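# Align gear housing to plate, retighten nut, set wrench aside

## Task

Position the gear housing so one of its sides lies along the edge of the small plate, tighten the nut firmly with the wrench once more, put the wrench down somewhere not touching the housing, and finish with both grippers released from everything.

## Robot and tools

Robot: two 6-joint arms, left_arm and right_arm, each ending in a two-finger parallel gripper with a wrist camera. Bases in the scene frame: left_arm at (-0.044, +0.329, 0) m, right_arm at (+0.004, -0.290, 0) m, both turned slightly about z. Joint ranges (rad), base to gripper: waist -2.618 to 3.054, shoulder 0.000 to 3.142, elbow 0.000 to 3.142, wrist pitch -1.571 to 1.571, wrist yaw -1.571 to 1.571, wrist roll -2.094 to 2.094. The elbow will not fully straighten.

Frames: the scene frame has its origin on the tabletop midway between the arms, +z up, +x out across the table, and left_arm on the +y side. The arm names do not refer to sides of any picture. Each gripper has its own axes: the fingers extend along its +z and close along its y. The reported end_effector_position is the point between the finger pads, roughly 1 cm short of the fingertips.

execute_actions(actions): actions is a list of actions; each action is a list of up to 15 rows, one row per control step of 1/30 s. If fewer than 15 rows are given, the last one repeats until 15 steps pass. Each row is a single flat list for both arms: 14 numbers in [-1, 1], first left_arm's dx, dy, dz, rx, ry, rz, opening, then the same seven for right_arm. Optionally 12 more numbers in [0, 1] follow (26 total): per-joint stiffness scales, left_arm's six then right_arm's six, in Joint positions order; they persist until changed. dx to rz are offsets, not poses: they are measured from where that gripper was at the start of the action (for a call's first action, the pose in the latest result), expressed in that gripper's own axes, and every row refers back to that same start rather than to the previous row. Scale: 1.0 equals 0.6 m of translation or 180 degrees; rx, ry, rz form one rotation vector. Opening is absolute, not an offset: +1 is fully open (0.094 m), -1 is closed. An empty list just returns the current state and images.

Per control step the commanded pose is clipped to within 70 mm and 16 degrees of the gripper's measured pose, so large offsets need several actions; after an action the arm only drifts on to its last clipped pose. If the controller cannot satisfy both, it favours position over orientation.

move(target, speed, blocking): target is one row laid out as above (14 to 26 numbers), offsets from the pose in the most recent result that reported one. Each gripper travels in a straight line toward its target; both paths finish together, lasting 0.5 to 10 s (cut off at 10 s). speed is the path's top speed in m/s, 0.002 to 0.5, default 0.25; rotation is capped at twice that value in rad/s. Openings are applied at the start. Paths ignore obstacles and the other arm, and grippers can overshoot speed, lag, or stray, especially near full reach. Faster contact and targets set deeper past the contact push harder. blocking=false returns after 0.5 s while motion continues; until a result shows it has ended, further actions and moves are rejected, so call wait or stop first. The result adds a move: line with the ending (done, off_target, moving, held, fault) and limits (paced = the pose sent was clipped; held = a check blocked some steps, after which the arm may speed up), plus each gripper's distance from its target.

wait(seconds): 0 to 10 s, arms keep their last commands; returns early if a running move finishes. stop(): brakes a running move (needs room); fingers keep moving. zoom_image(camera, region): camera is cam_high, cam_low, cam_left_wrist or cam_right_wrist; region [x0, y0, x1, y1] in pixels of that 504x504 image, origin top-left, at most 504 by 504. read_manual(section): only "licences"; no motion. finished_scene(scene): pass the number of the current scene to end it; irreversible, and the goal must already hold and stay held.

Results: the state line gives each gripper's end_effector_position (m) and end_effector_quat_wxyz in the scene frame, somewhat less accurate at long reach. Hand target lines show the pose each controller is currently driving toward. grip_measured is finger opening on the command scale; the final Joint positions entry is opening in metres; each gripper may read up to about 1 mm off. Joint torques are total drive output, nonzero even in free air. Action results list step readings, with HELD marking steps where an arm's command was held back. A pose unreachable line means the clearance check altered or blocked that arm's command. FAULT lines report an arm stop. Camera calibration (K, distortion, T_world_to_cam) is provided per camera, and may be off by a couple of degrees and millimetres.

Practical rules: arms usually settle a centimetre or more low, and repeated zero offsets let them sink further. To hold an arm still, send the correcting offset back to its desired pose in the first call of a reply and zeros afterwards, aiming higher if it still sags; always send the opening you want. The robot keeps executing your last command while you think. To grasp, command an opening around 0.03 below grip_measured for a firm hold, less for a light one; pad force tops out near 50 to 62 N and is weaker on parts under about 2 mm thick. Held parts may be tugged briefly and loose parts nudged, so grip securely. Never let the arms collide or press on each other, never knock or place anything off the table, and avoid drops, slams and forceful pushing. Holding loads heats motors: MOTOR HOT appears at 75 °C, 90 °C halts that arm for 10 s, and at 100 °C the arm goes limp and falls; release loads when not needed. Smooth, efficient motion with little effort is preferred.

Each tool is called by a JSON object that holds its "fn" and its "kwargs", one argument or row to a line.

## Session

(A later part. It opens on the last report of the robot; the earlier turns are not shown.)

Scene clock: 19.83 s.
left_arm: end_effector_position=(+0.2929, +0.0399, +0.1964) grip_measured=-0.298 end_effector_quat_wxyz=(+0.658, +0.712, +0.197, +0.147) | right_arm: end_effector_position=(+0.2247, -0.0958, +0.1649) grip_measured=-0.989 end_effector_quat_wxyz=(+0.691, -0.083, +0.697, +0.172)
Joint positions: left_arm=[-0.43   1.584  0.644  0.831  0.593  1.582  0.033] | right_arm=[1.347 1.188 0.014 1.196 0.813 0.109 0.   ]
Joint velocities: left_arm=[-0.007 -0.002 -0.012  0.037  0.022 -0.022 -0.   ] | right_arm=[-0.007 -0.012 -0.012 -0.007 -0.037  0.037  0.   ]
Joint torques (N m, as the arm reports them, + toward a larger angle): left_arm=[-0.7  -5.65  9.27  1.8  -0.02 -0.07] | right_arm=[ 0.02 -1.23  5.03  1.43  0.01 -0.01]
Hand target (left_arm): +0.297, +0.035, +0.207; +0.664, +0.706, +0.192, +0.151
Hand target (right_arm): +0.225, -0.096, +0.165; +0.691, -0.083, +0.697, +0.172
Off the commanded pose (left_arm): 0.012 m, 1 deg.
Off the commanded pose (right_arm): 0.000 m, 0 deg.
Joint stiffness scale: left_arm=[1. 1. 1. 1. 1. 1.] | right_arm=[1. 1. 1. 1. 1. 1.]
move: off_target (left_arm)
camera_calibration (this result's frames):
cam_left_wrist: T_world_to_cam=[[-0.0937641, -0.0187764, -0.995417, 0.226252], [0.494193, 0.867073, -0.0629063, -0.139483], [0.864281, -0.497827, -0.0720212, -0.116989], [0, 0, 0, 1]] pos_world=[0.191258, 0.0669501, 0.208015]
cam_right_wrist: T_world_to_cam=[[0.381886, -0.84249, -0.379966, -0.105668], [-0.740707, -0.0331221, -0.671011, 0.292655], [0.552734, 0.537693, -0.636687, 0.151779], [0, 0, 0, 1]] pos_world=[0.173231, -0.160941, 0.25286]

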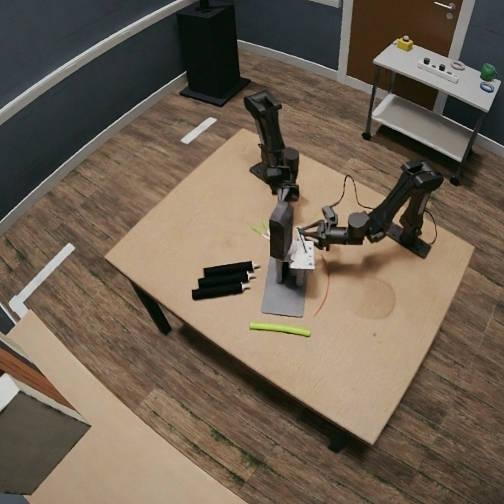

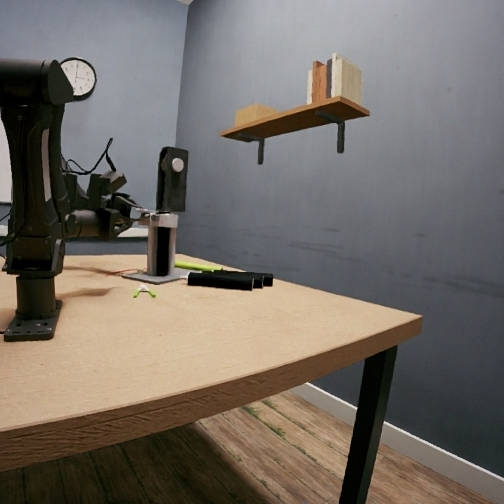

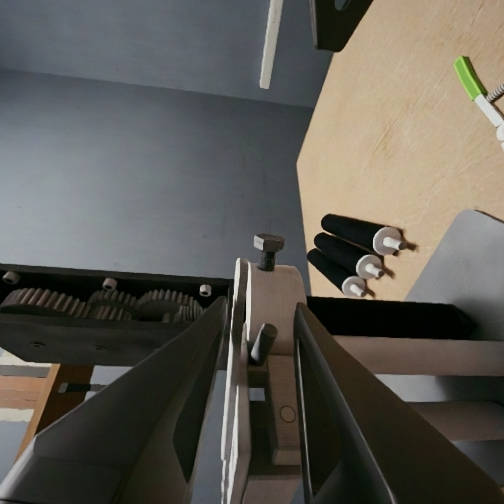

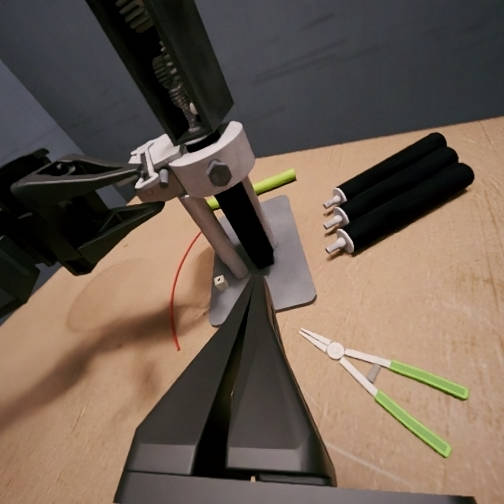

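{"fn": "move", "kwargs": {
  "target": [-0.03,0.05,-0.02,-0.041,0.13,0.028,-0.3,0,0,0,0,0,0,-1],
  "speed": 0.08
}}

{"fn": "zoom_image", "kwargs": {
  "camera": "cam_high",
  "region": [260, 200, 350, 290]
}}

Scene clock: 23.17 s.
left_arm: end_effector_position=(+0.2786, +0.0377, +0.2181) grip_measured=-0.298 end_effector_quat_wxyz=(+0.630, +0.643, +0.289, +0.324) | right_arm: end_effector_position=(+0.2247, -0.0958, +0.1649) grip_measured=-0.989 end_effector_quat_wxyz=(+0.691, -0.083, +0.697, +0.172)
Joint positions: left_arm=[-0.725  1.48   0.529  0.956 -0.107  1.624  0.033] | right_arm=[1.347 1.188 0.014 1.196 0.813 0.109 0.   ]
Joint velocities: left_arm=[-0.002 -0.007 -0.002 -0.081 -0.037  0.007 -0.001] | right_arm=[-0.012 -0.002  0.002 -0.007 -0.007  0.022  0.   ]
Joint torques (N m, as the arm reports them, + toward a larger angle): left_arm=[-0.7  -7.17  5.25  2.15 -0.05 -0.01] | right_arm=[ 0.06 -1.23  5.05  1.45  0.    0.01]
Hand target (left_arm): +0.274, +0.040, +0.228; +0.641, +0.632, +0.286, +0.329
Hand target (right_arm): +0.225, -0.096, +0.165; +0.691, -0.083, +0.697, +0.172
Off the commanded pose (left_arm): 0.011 m, 2 deg.
Off the commanded pose (right_arm): 0.000 m, 0 deg.
Joint stiffness scale: left_arm=[1. 1. 1. 1. 1. 1.] | right_arm=[1. 1. 1. 1. 1. 1.]
move: off_target (left_arm)
camera_calibration (this result's frames):
cam_left_wrist: T_world_to_cam=[[0.0591857, -0.0333245, -0.997691, 0.204842], [0.120987, 0.992314, -0.0259676, -0.0378767], [0.990888, -0.119171, 0.0627627, -0.183109], [0, 0, 0, 1]] pos_world=[0.173899, 0.0225905, 0.214878]
cam_right_wrist: T_world_to_cam=[[0.381886, -0.84249, -0.379966, -0.105668], [-0.740707, -0.0331221, -0.671011, 0.292655], [0.552734, 0.537693, -0.636687, 0.151779], [0, 0, 0, 1]] pos_world=[0.173231, -0.160941, 0.25286]

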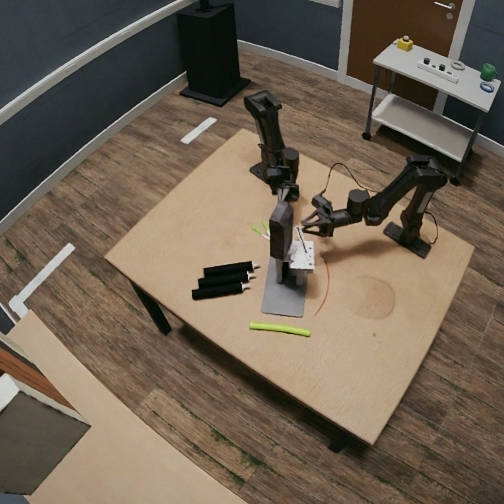

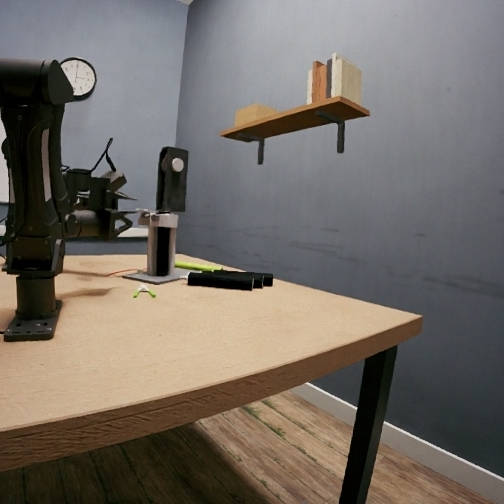

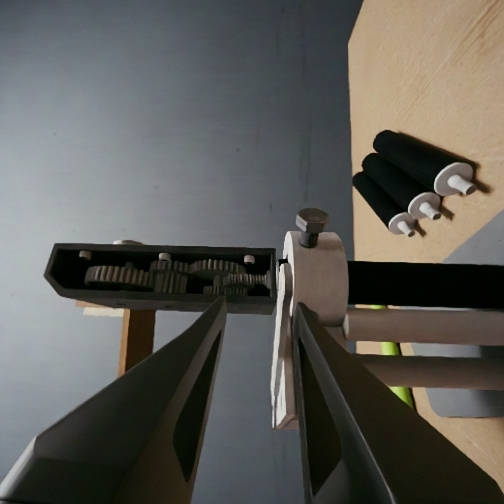

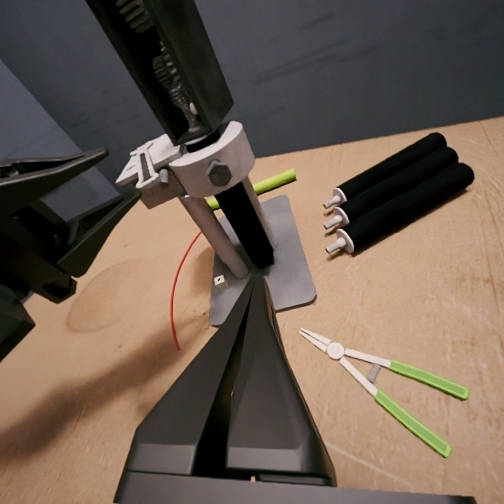

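Region (260, 200, 350, 290) of cam_high's 504x504 image, scaled by 5.600, with more detail than that image has.

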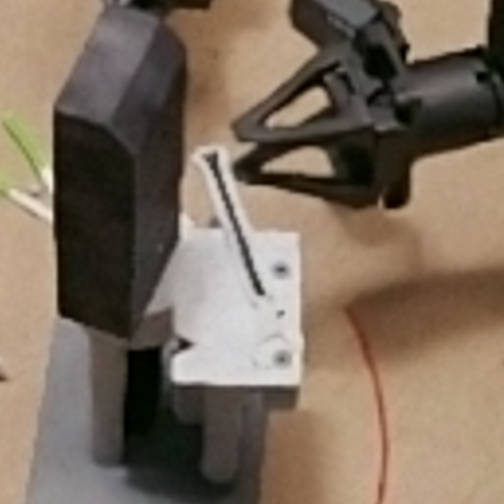

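{"fn": "move", "kwargs": {
  "target": [0,0,0.048,0,0,-0.01,-0.1,0,0,0,0,0,0,-1],
  "speed": 0.03
}}

{"fn": "zoom_image", "kwargs": {
  "camera": "cam_high",
  "region": [260, 200, 350, 290]
}}

Scene clock: 24.53 s.
left_arm: end_effector_position=(+0.2947, +0.0233, +0.2029) grip_measured=-0.102 end_effector_quat_wxyz=(+0.620, +0.654, +0.299, +0.314) | right_arm: end_effector_position=(+0.2247, -0.0958, +0.1649) grip_measured=-0.989 end_effector_quat_wxyz=(+0.691, -0.083, +0.697, +0.172)
Joint positions: left_arm=[-0.721  1.585  0.598  0.953 -0.102  1.606  0.042] | right_arm=[1.347 1.188 0.014 1.196 0.813 0.109 0.   ]
Joint velocities: left_arm=[-0.012  0.007 -0.002 -0.037 -0.007  0.051 -0.001] | right_arm=[-0.007  0.002  0.012 -0.051  0.022 -0.051  0.001]
Joint torques (N m, as the arm reports them, + toward a larger angle): left_arm=[ 0.59 -5.72  9.39  1.98  0.11 -0.07] | right_arm=[ 0.04 -1.29  5.01  1.43  0.01  0.  ]
Hand target (left_arm): +0.301, +0.020, +0.218; +0.635, +0.639, +0.299, +0.314
Hand target (right_arm): +0.225, -0.096, +0.165; +0.691, -0.083, +0.697, +0.172
Off the commanded pose (left_arm): 0.017 m, 2 deg.
Off the commanded pose (right_arm): 0.000 m, 0 deg.
Joint stiffness scale: left_arm=[1. 1. 1. 1. 1. 1.] | right_arm=[1. 1. 1. 1. 1. 1.]
move: off_target (left_arm)
camera_calibration (this result's frames):
cam_left_wrist: T_world_to_cam=[[0.0208125, -0.02004, -0.999583, 0.199674], [0.119905, 0.992633, -0.0174042, -0.0274302], [0.992567, -0.119492, 0.0230621, -0.192288], [0, 0, 0, 1]] pos_world=[0.189993, 0.00825256, 0.203548]
cam_right_wrist: T_world_to_cam=[[0.381886, -0.84249, -0.379966, -0.105668], [-0.740707, -0.0331221, -0.671011, 0.292655], [0.552734, 0.537693, -0.636687, 0.151779], [0, 0, 0, 1]] pos_world=[0.173231, -0.160941, 0.25286]

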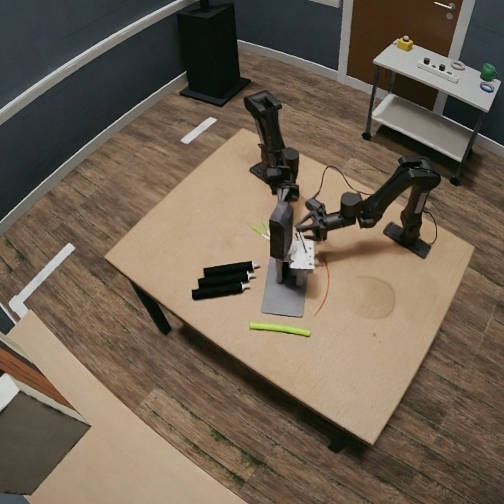

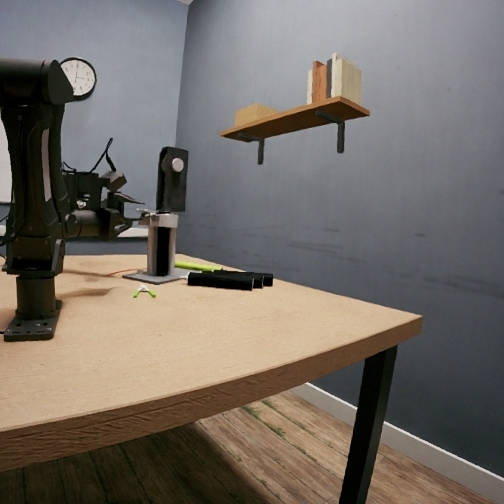

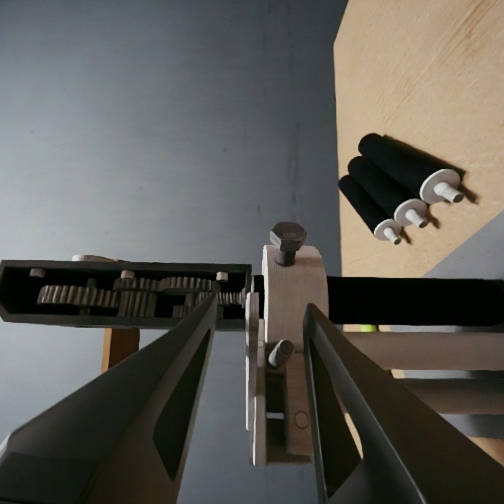

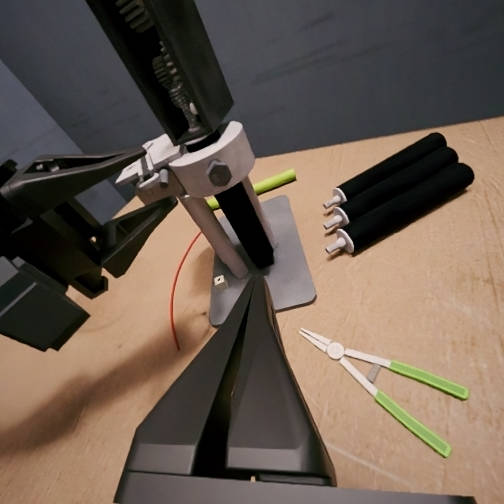

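Region (260, 200, 350, 290) of cam_high's 504x504 image, scaled by 5.600, with more detail than that image has.

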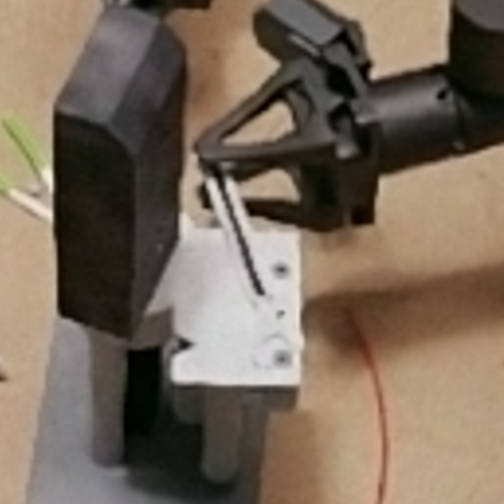

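{"fn": "move", "kwargs": {
  "target": [0,0.034,0.017,-0.022,0,0,-0.6,0,0,0,0,0,0,-1],
  "speed": 0.03
}}

{"fn": "move", "kwargs": {
  "target": [0,0.02,0.008,-0.01,0,0,-1,0,0,0,0,0,0,-1],
  "speed": 0.03
}}

Scene clock: 26.00 s.
left_arm: end_effector_position=(+0.2961, +0.0219, +0.2014) grip_measured=-0.598 end_effector_quat_wxyz=(+0.622, +0.652, +0.295, +0.317) | right_arm: end_effector_position=(+0.2247, -0.0958, +0.1649) grip_measured=-0.989 end_effector_quat_wxyz=(+0.691, -0.083, +0.697, +0.172)
Joint positions: left_arm=[-0.721  1.606  0.598  0.984 -0.102  1.615  0.019] | right_arm=[1.347 1.188 0.014 1.196 0.813 0.109 0.   ]
Joint velocities: left_arm=[-0.002 -0.002 -0.002  0.037  0.007  0.066  0.   ] | right_arm=[-0.002 -0.007  0.007  0.007 -0.007 -0.007  0.001]
Joint torques (N m, as the arm reports them, + toward a larger angle): left_arm=[ 0.23 -5.89  9.9   2.16  0.05  0.  ] | right_arm=[ 0.05 -1.27  5.04  1.44  0.01  0.  ]
Hand target (left_arm): +0.302, +0.017, +0.223; +0.642, +0.632, +0.288, +0.324
Hand target (right_arm): +0.225, -0.096, +0.165; +0.691, -0.083, +0.697, +0.172
Off the commanded pose (left_arm): 0.023 m, 3 deg.
Off the commanded pose (right_arm): 0.000 m, 0 deg.
Joint stiffness scale: left_arm=[1. 1. 1. 1. 1. 1.] | right_arm=[1. 1. 1. 1. 1. 1.]
move: off_target (left_arm)
camera_calibration (this result's frames):
cam_left_wrist: T_world_to_cam=[[0.0330977, -0.0204568, -0.999243, 0.194394], [0.120729, 0.992551, -0.0163209, -0.0266548], [0.992134, -0.120097, 0.0353208, -0.196109], [0, 0, 0, 1]] pos_world=[0.191351, 0.0068808, 0.200738]
cam_right_wrist: T_world_to_cam=[[0.381886, -0.84249, -0.379966, -0.105668], [-0.740707, -0.0331221, -0.671011, 0.292655], [0.552734, 0.537693, -0.636687, 0.151779], [0, 0, 0, 1]] pos_world=[0.173231, -0.160941, 0.25286]

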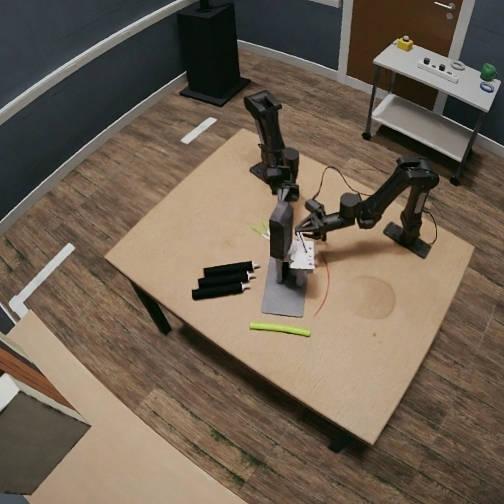

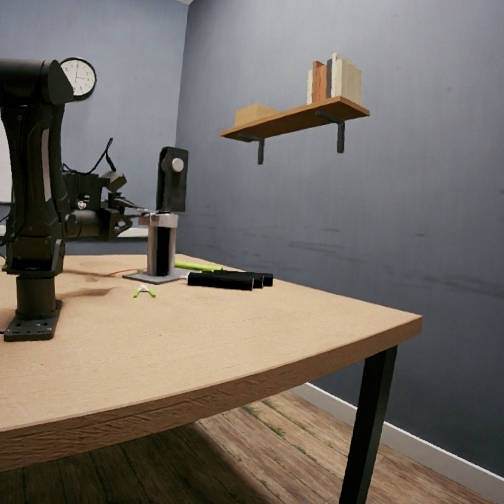

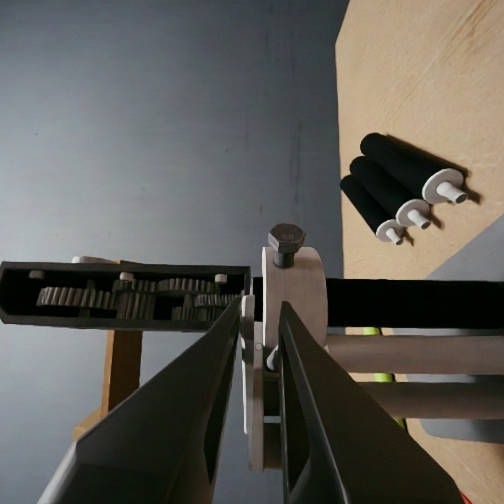

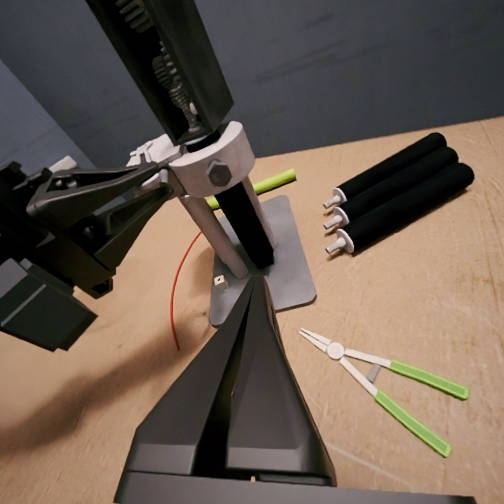

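Scene clock: 26.77 s.
left_arm: end_effector_position=(+0.2961, +0.0218, +0.2041) grip_measured=-0.904 end_effector_quat_wxyz=(+0.625, +0.649, +0.291, +0.321) | right_arm: end_effector_position=(+0.2247, -0.0958, +0.1649) grip_measured=-0.989 end_effector_quat_wxyz=(+0.691, -0.083, +0.697, +0.172)
Joint positions: left_arm=[-0.721  1.607  0.598  0.996 -0.102  1.622  0.005] | right_arm=[1.347 1.188 0.014 1.196 0.813 0.109 0.   ]
Joint velocities: left_arm=[ 0.012 -0.017  0.002  0.007 -0.051  0.051 -0.   ] | right_arm=[-0.012  0.012 -0.012  0.095  0.022 -0.007 -0.   ]
Joint torques (N m, as the arm reports them, + toward a larger angle): left_arm=[ 0.14 -5.95  8.46  1.9   0.06 -0.06] | right_arm=[ 0.06 -1.19  5.05  1.44  0.02 -0.01]
Hand target (left_arm): +0.299, +0.019, +0.213; +0.633, +0.642, +0.290, +0.322
Hand target (right_arm): +0.225, -0.096, +0.165; +0.691, -0.083, +0.697, +0.172
Off the commanded pose (left_arm): 0.010 m, 1 deg.
Off the commanded pose (right_arm): 0.000 m, 0 deg.
Joint stiffness scale: left_arm=[1. 1. 1. 1. 1. 1.] | right_arm=[1. 1. 1. 1. 1. 1.]
move: done
camera_calibration (this result's frames):
cam_left_wrist: T_world_to_cam=[[0.0457599, -0.0228352, -0.998691, 0.193265], [0.121448, 0.99245, -0.0171278, -0.0265256], [0.991542, -0.120506, 0.0481877, -0.198706], [0, 0, 0, 1]] pos_world=[0.191404, 0.00679337, 0.202133]
cam_right_wrist: T_world_to_cam=[[0.381886, -0.84249, -0.379966, -0.105668], [-0.740707, -0.0331221, -0.671011, 0.292655], [0.552734, 0.537693, -0.636687, 0.151779], [0, 0, 0, 1]] pos_world=[0.173231, -0.160941, 0.25286]

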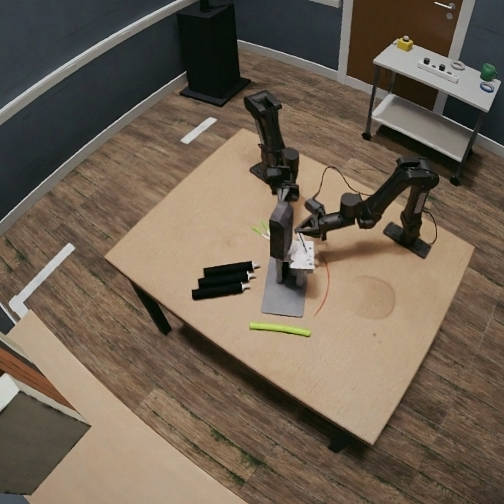

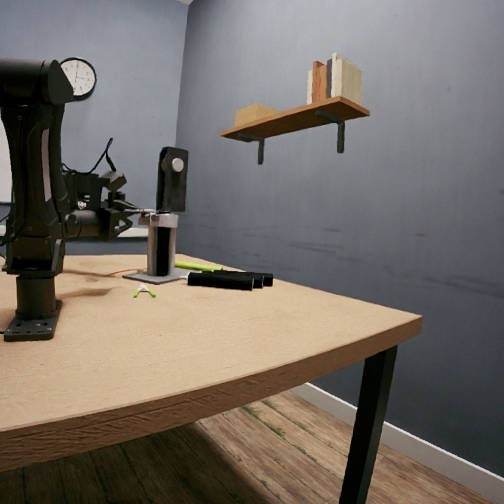

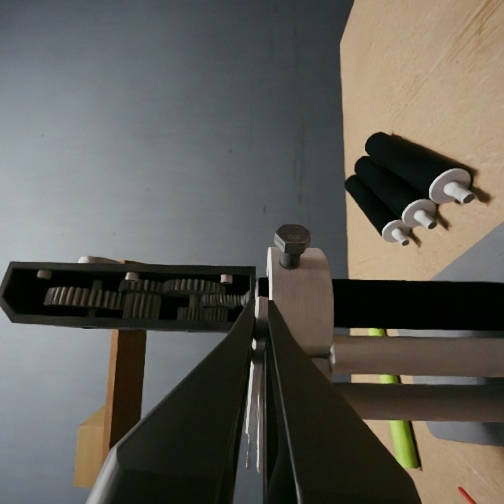

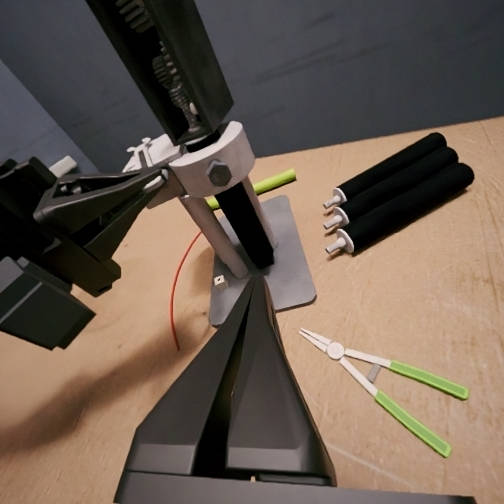

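{"fn": "move", "kwargs": {
  "target": [-0.03,0.27,-0.05,0,-0.11,0,-1,0,0,0,0,0,0,-1],
  "speed": 0.15
}}

{"fn": "move", "kwargs": {
  "target": [0,0.02,0.08,0,0,-0.5,-1,0,0,0,0,0,0,-1],
  "speed": 0.4
}}

Scene clock: 28.87 s.
left_arm: end_effector_position=(+0.2579, +0.0173, +0.3377) grip_measured=-0.904 end_effector_quat_wxyz=(+0.647, +0.713, +0.193, +0.191) | right_arm: end_effector_position=(+0.2247, -0.0958, +0.1649) grip_measured=-0.989 end_effector_quat_wxyz=(+0.691, -0.083, +0.697, +0.172)
Joint positions: left_arm=[-0.604  1.271  0.99   0.185  0.359  1.627  0.005] | right_arm=[1.347 1.188 0.014 1.196 0.813 0.109 0.   ]
Joint velocities: left_arm=[-0.012  0.007 -0.012 -0.095  0.051  0.066  0.   ] | right_arm=[-0.002 -0.007  0.017  0.022 -0.007 -0.11   0.   ]
Joint torques (N m, as the arm reports them, + toward a larger angle): left_arm=[ 0.75 -6.36 10.72  2.05  0.1   0.02] | right_arm=[ 0.06 -1.24  4.99  1.44  0.    0.  ]
Hand target (left_arm): +0.255, +0.021, +0.366; +0.666, +0.694, +0.179, +0.205
Hand target (right_arm): +0.225, -0.096, +0.165; +0.691, -0.083, +0.697, +0.172
Off the commanded pose (left_arm): 0.028 m, 4 deg.
Off the commanded pose (right_arm): 0.000 m, 0 deg.
Joint stiffness scale: left_arm=[1. 1. 1. 1. 1. 1.] | right_arm=[1. 1. 1. 1. 1. 1.]
move: off_target (left_arm)
camera_calibration (this result's frames):
cam_left_wrist: T_world_to_cam=[[-0.031433, 0.0132833, -0.999418, 0.347866], [0.44811, 0.893976, -0.00221183, -0.102759], [0.893426, -0.447918, -0.0340527, -0.109006], [0, 0, 0, 1]] pos_world=[0.154371, 0.0384174, 0.343724]
cam_right_wrist: T_world_to_cam=[[0.381886, -0.84249, -0.379966, -0.105668], [-0.740707, -0.0331221, -0.671011, 0.292655], [0.552734, 0.537693, -0.636687, 0.151779], [0, 0, 0, 1]] pos_world=[0.173231, -0.160941, 0.25286]

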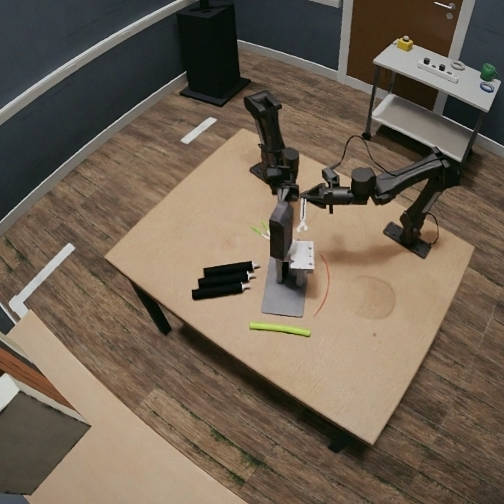

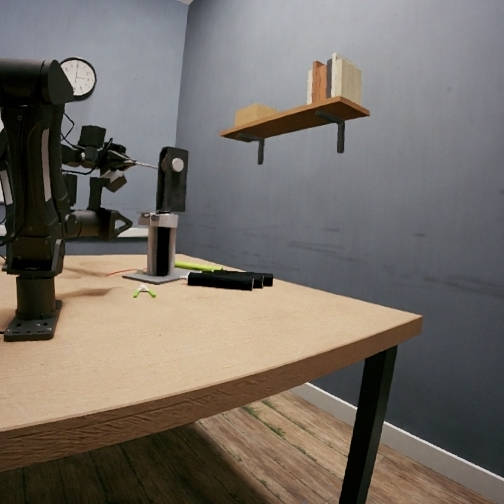

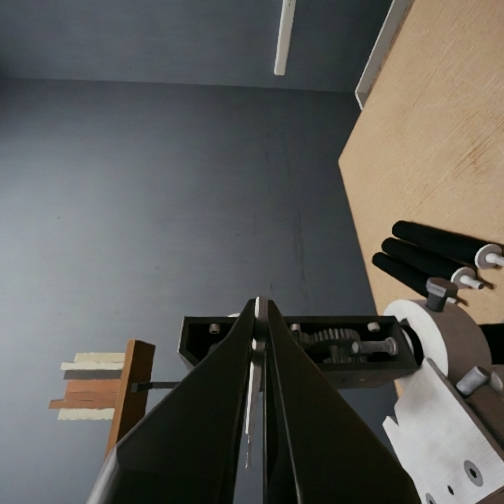

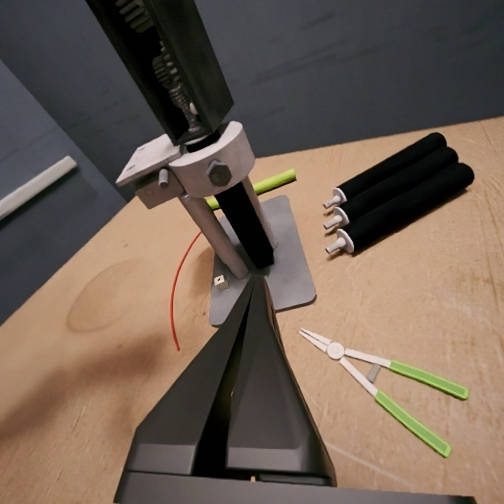

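Scene clock: 31.50 s.
left_arm: end_effector_position=(+0.2825, -0.0200, +0.3200) grip_measured=-0.902 end_effector_quat_wxyz=(+0.571, +0.373, +0.660, -0.316) | right_arm: end_effector_position=(+0.2247, -0.0958, +0.1649) grip_measured=-0.989 end_effector_quat_wxyz=(+0.691, -0.083, +0.697, +0.172)
Joint positions: left_arm=[-0.652  1.446  1.114  0.176  0.31   0.058  0.005] | right_arm=[1.347 1.188 0.014 1.196 0.813 0.109 0.   ]
Joint velocities: left_arm=[-0.002  0.002  0.002  0.051  0.007 -0.007  0.   ] | right_arm=[-0.017 -0.007 -0.007  0.066 -0.051  0.022 -0.001]
Joint torques (N m, as the arm reports them, + toward a larger angle): left_arm=[-0.6  -6.27 11.22  2.1   0.   -0.01] | right_arm=[ 0.07 -1.26  5.07  1.43  0.    0.01]
Hand target (left_arm): +0.282, -0.023, +0.345; +0.592, +0.367, +0.641, -0.323
Hand target (right_arm): +0.225, -0.096, +0.165; +0.691, -0.083, +0.697, +0.172
Off the commanded pose (left_arm): 0.026 m, 3 deg.
Off the commanded pose (right_arm): 0.000 m, 0 deg.
Joint stiffness scale: left_arm=[1. 1. 1. 1. 1. 1.] | right_arm=[1. 1. 1. 1. 1. 1.]
move: off_target (left_arm)
camera_calibration (this result's frames):
cam_left_wrist: T_world_to_cam=[[-0.815424, -0.578425, 0.0225511, 0.21407], [-0.388609, 0.518128, -0.761923, 0.391458], [0.429031, -0.630053, -0.647275, 0.175431], [0, 0, 0, 1]] pos_world=[0.251417, 0.031529, 0.406986]
cam_right_wrist: T_world_to_cam=[[0.381886, -0.84249, -0.379966, -0.105668], [-0.740707, -0.0331221, -0.671011, 0.292655], [0.552734, 0.537693, -0.636687, 0.151779], [0, 0, 0, 1]] pos_world=[0.173231, -0.160941, 0.25286]

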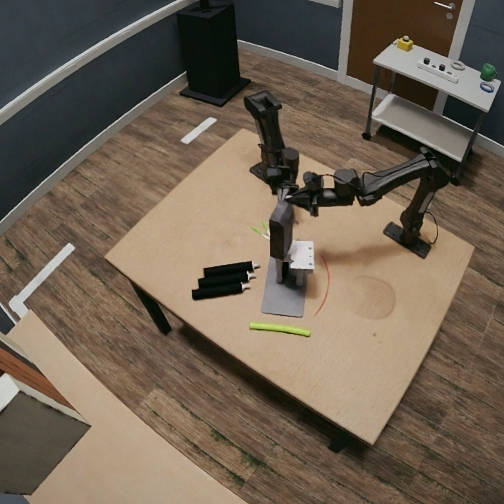

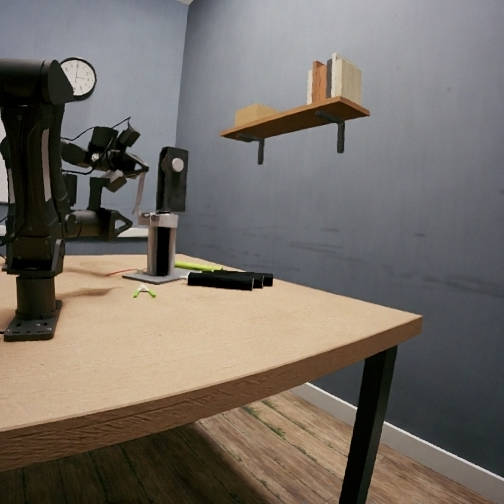

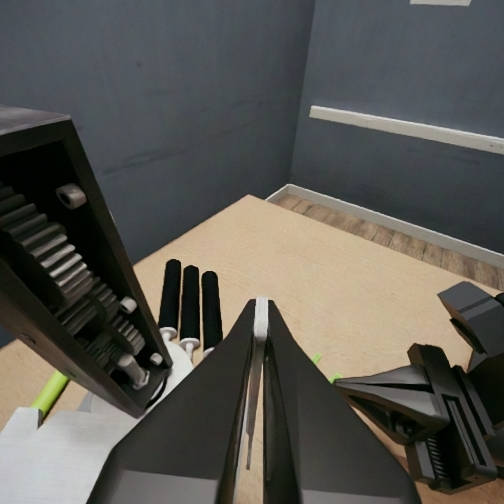

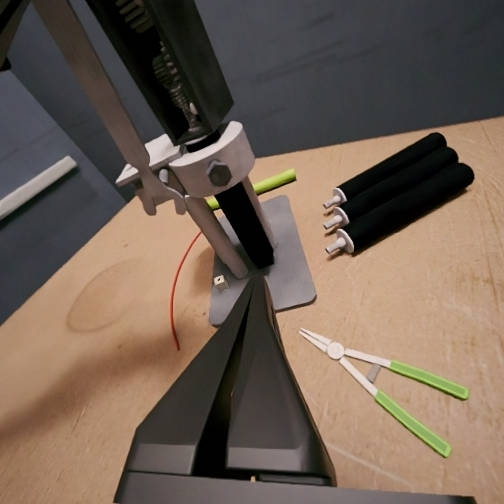

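{"fn": "zoom_image", "kwargs": {
  "camera": "cam_right_wrist",
  "region": [110, 90, 270, 240]
}}

{"fn": "zoom_image", "kwargs": {
  "camera": "cam_left_wrist",
  "region": [80, 320, 200, 430]
}}

Region (110, 90, 270, 240) of cam_right_wrist's 504x504 image, scaled by 3.150, with more detail than that image has; it fills the top 472 rows of this view, and the rest is white.

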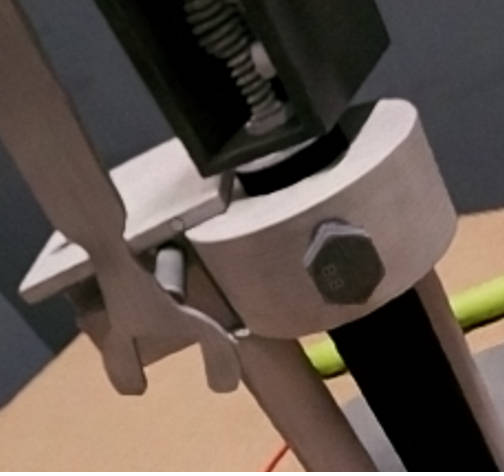

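Region (80, 320, 200, 430) of cam_left_wrist's 504x504 image, scaled by 4.200, with more detail than that image has; it fills the top 462 rows of this view, and the rest is white.

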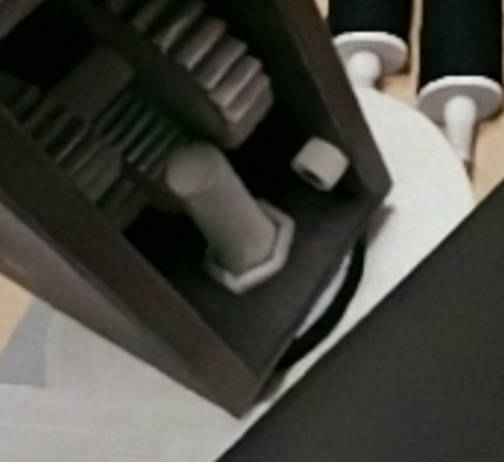

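{"fn": "move", "kwargs": {
  "target": [0.017,-0.095,-0.115,0,0,0,-1,0,0,0,0,0,0,-1]
}}

{"fn": "move", "kwargs": {
  "target": [0.1,0,0.015,0.079,-0.153,0.498,-1,-0.22,-0.03,0.03,0,0.08,0,-1],
  "speed": 0.4
}}

Scene clock: 33.17 s.
left_arm: end_effector_position=(+0.2001, +0.0085, +0.3155) grip_measured=-0.902 end_effector_quat_wxyz=(+0.565, +0.377, +0.664, -0.313) | right_arm: end_effector_position=(+0.2247, -0.0958, +0.1649) grip_measured=-0.989 end_effector_quat_wxyz=(+0.691, -0.083, +0.697, +0.172)
Joint positions: left_arm=[-0.79   1.132  0.89   0.072  0.174  0.04   0.005] | right_arm=[1.347 1.188 0.014 1.196 0.813 0.109 0.   ]
Joint velocities: left_arm=[-0.007  0.007 -0.007  0.022  0.007  0.007  0.   ] | right_arm=[-0.017 -0.002  0.007 -0.022 -0.037 -0.022 -0.001]
Joint torques (N m, as the arm reports them, + toward a larger angle): left_arm=[-0.54 -4.81  7.12  2.06  0.08 -0.06] | right_arm=[ 0.06 -1.2   5.04  1.46  0.01  0.01]
Hand target (left_arm): +0.197, +0.010, +0.320; +0.571, +0.373, +0.660, -0.316
Hand target (right_arm): +0.225, -0.096, +0.165; +0.691, -0.083, +0.697, +0.172
Off the commanded pose (left_arm): 0.005 m, 1 deg.
Off the commanded pose (right_arm): 0.000 m, 0 deg.
Joint stiffness scale: left_arm=[1. 1. 1. 1. 1. 1.] | right_arm=[1. 1. 1. 1. 1. 1.]
move: done
camera_calibration (this result's frames):
cam_left_wrist: T_world_to_cam=[[-0.81639, -0.577121, 0.0209502, 0.164161], [-0.394511, 0.530844, -0.750043, 0.33863], [0.421744, -0.620593, -0.661057, 0.231541], [0, 0, 0, 1]] pos_world=[0.169962, 0.0586738, 0.403609]
cam_right_wrist: T_world_to_cam=[[0.381886, -0.84249, -0.379966, -0.105668], [-0.740707, -0.0331221, -0.671011, 0.292655], [0.552734, 0.537693, -0.636687, 0.151779], [0, 0, 0, 1]] pos_world=[0.173231, -0.160941, 0.25286]

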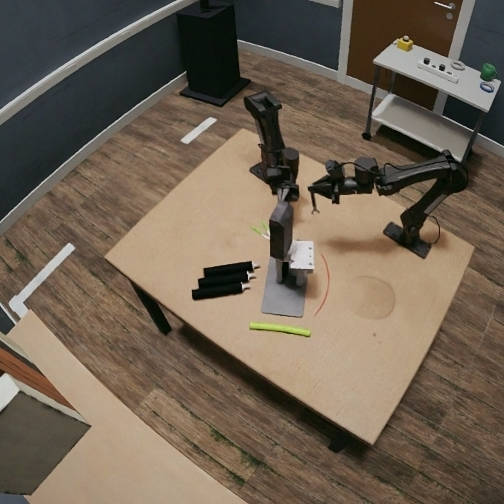

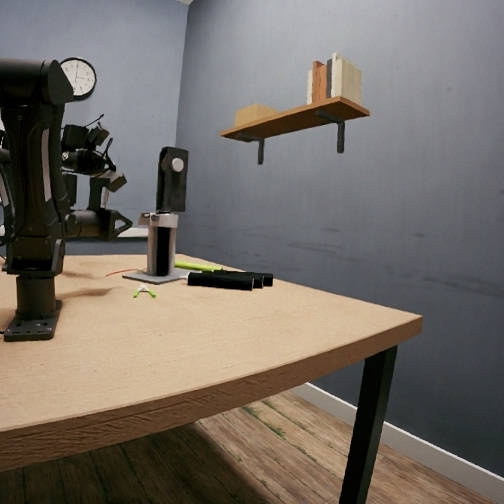

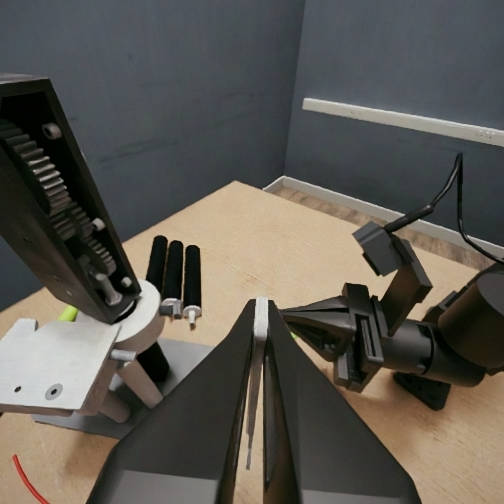

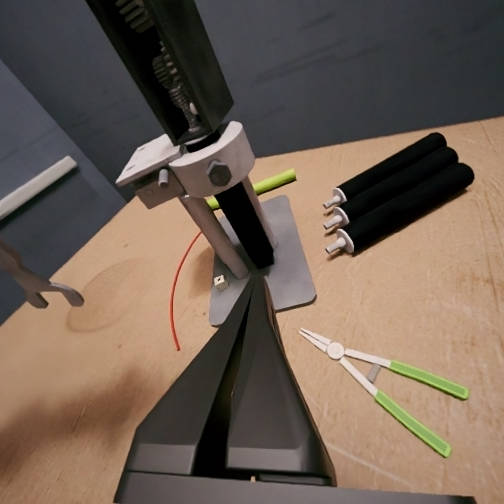

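Scene clock: 35.90 s.
left_arm: end_effector_position=(+0.1957, +0.0098, +0.2375) grip_measured=-0.905 end_effector_quat_wxyz=(+0.691, +0.721, +0.047, +0.015) | right_arm: end_effector_position=(+0.2512, -0.1188, +0.2919) grip_measured=-0.989 end_effector_quat_wxyz=(+0.605, -0.104, +0.774, +0.156)
Joint positions: left_arm=[-0.512  1.415  0.638  0.705  0.916  1.585  0.004] | right_arm=[ 1.053  0.722  0.702 -0.229  0.482  0.236  0.   ]
Joint velocities: left_arm=[ 0.002 -0.002 -0.007  0.007 -0.051  0.051 -0.001] | right_arm=[ 0.007 -0.012  0.012 -0.022  0.037  0.066 -0.001]
Joint torques (N m, as the arm reports them, + toward a larger angle): left_arm=[ 0.64 -5.02 10.21  1.76  0.14  0.06] | right_arm=[-0.72  0.64  9.07  1.38 -0.02  0.04]
Hand target (left_arm): +0.201, +0.009, +0.254; +0.700, +0.712, +0.032, +0.028
Hand target (right_arm): +0.252, -0.118, +0.295; +0.602, -0.105, +0.776, +0.157
Off the commanded pose (left_arm): 0.018 m, 3 deg.
Off the commanded pose (right_arm): 0.004 m, 1 deg.
Joint stiffness scale: left_arm=[1. 1. 1. 1. 1. 1.] | right_arm=[1. 1. 1. 1. 1. 1.]
move: off_target (left_arm)
camera_calibration (this result's frames):
cam_left_wrist: T_world_to_cam=[[-0.0826745, -0.0259239, -0.996239, 0.255533], [0.796102, 0.599626, -0.0816691, -0.114775], [0.599489, -0.79986, -0.0289357, -0.000489695], [0, 0, 0, 1]] pos_world=[0.112792, 0.0750547, 0.245185]
cam_right_wrist: T_world_to_cam=[[0.321224, -0.868394, -0.377765, -0.0753968], [-0.865285, -0.107039, -0.489719, 0.366371], [0.384833, 0.484184, -0.785792, 0.309714], [0, 0, 0, 1]] pos_world=[0.222046, -0.176217, 0.394307]

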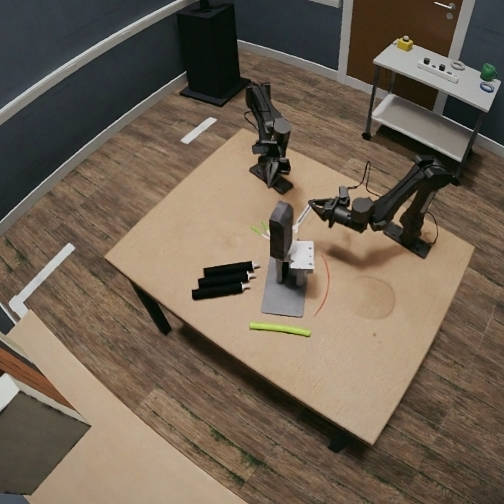

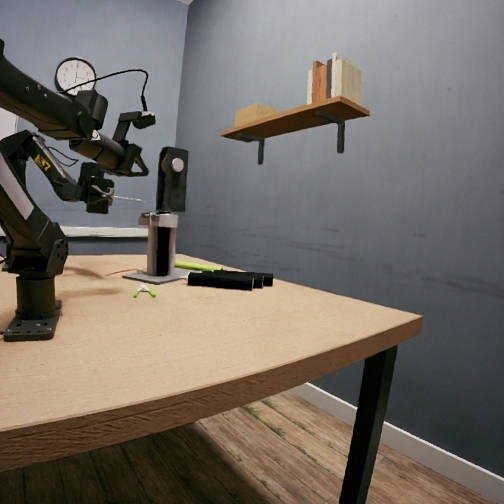

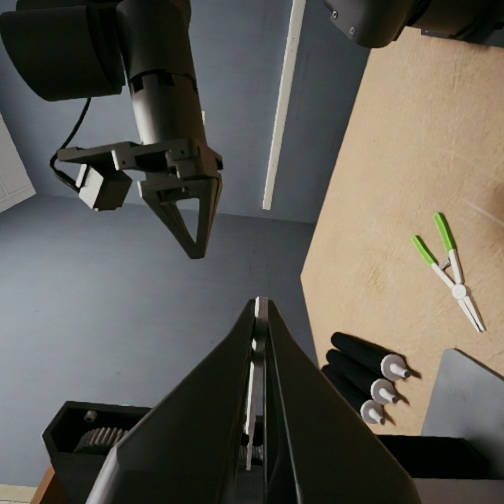

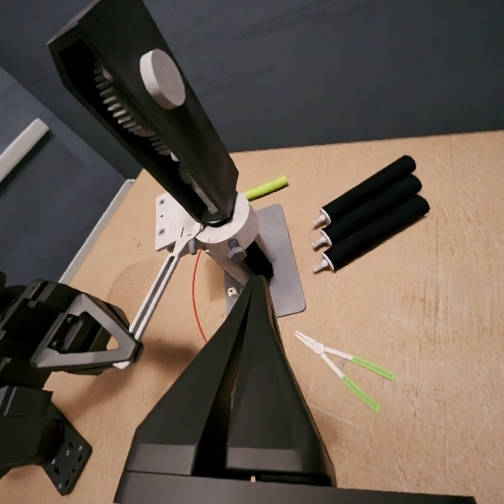

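{"fn": "move", "kwargs": {
  "target": [0.02,0.02,0,-0.025,0,0.03,-1,-0.03,0.087,0.1,0,0,-0.3,-1]
}}

Scene clock: 38.53 s.
left_arm: end_effector_position=(+0.2061, +0.0093, +0.2428) grip_measured=-0.905 end_effector_quat_wxyz=(+0.712, +0.701, +0.016, +0.044) | right_arm: end_effector_position=(+0.2887, -0.0505, +0.2904) grip_measured=-0.989 end_effector_quat_wxyz=(+0.600, -0.453, +0.646, -0.134)
Joint positions: left_arm=[-0.493  1.486  0.638  0.878  0.937  1.585  0.004] | right_arm=[ 1.115  1.073  0.845 -0.059  0.532 -0.682  0.   ]
Joint velocities: left_arm=[-0.002 -0.007 -0.007  0.051  0.022  0.007 -0.   ] | right_arm=[ 0.002  0.002  0.007 -0.051  0.095 -0.081  0.   ]
Joint torques (N m, as the arm reports them, + toward a larger angle): left_arm=[ 0.74 -5.26  7.21  1.83  0.11 -0.1 ] | right_arm=[ 0.73 -1.95  9.28  1.65  0.27  0.03]
Hand target (left_arm): +0.208, +0.010, +0.249; +0.717, +0.695, +0.012, +0.050
Hand target (right_arm): +0.290, -0.048, +0.301; +0.610, -0.444, +0.642, -0.135
Off the commanded pose (left_arm): 0.007 m, 1 deg.
Off the commanded pose (right_arm): 0.012 m, 2 deg.
Joint stiffness scale: left_arm=[1. 1. 1. 1. 1. 1.] | right_arm=[1. 1. 1. 1. 1. 1.]
move: off_target (right_arm)
camera_calibration (this result's frames):
cam_left_wrist: T_world_to_cam=[[0.0039575, -0.0799323, -0.996792, 0.244476], [0.802523, 0.594957, -0.0445231, -0.132624], [0.596608, -0.799773, 0.0665021, -0.0295224], [0, 0, 0, 1]] pos_world=[0.12308, 0.0748361, 0.23975]
cam_right_wrist: T_world_to_cam=[[0.490551, -0.710231, 0.504908, -0.325917], [-0.613328, -0.692999, -0.378921, 0.270821], [0.619022, -0.123794, -0.775556, 0.159771], [0, 0, 0, 1]] pos_world=[0.227079, -0.0240187, 0.39109]

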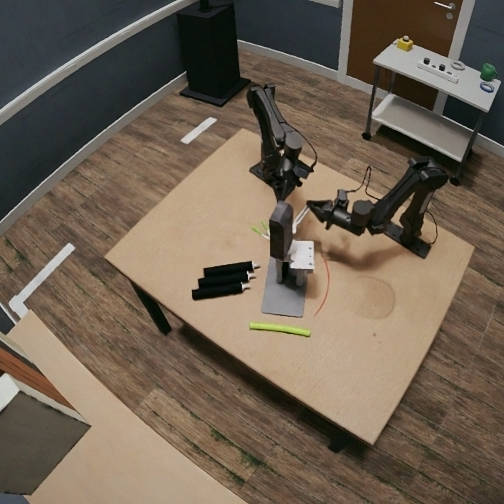

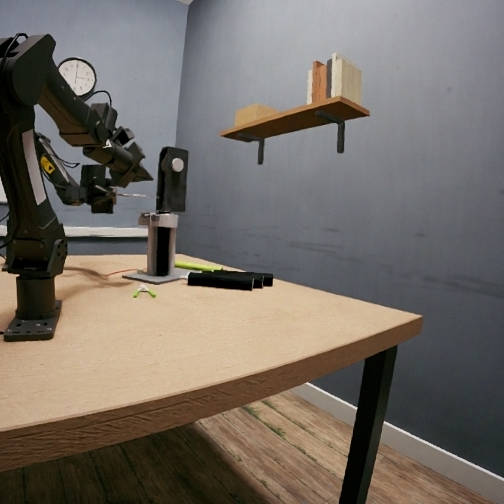

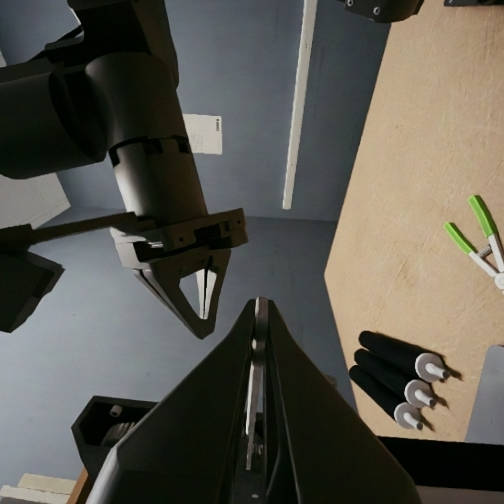

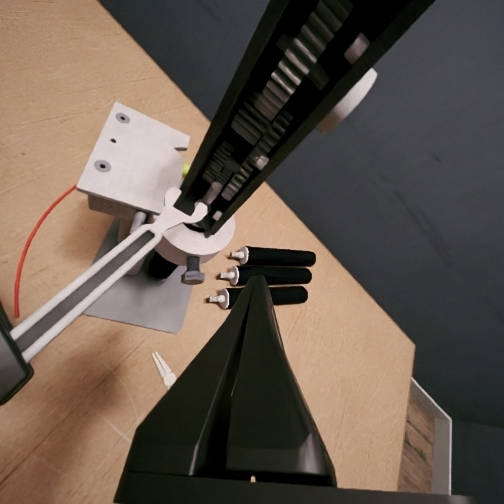

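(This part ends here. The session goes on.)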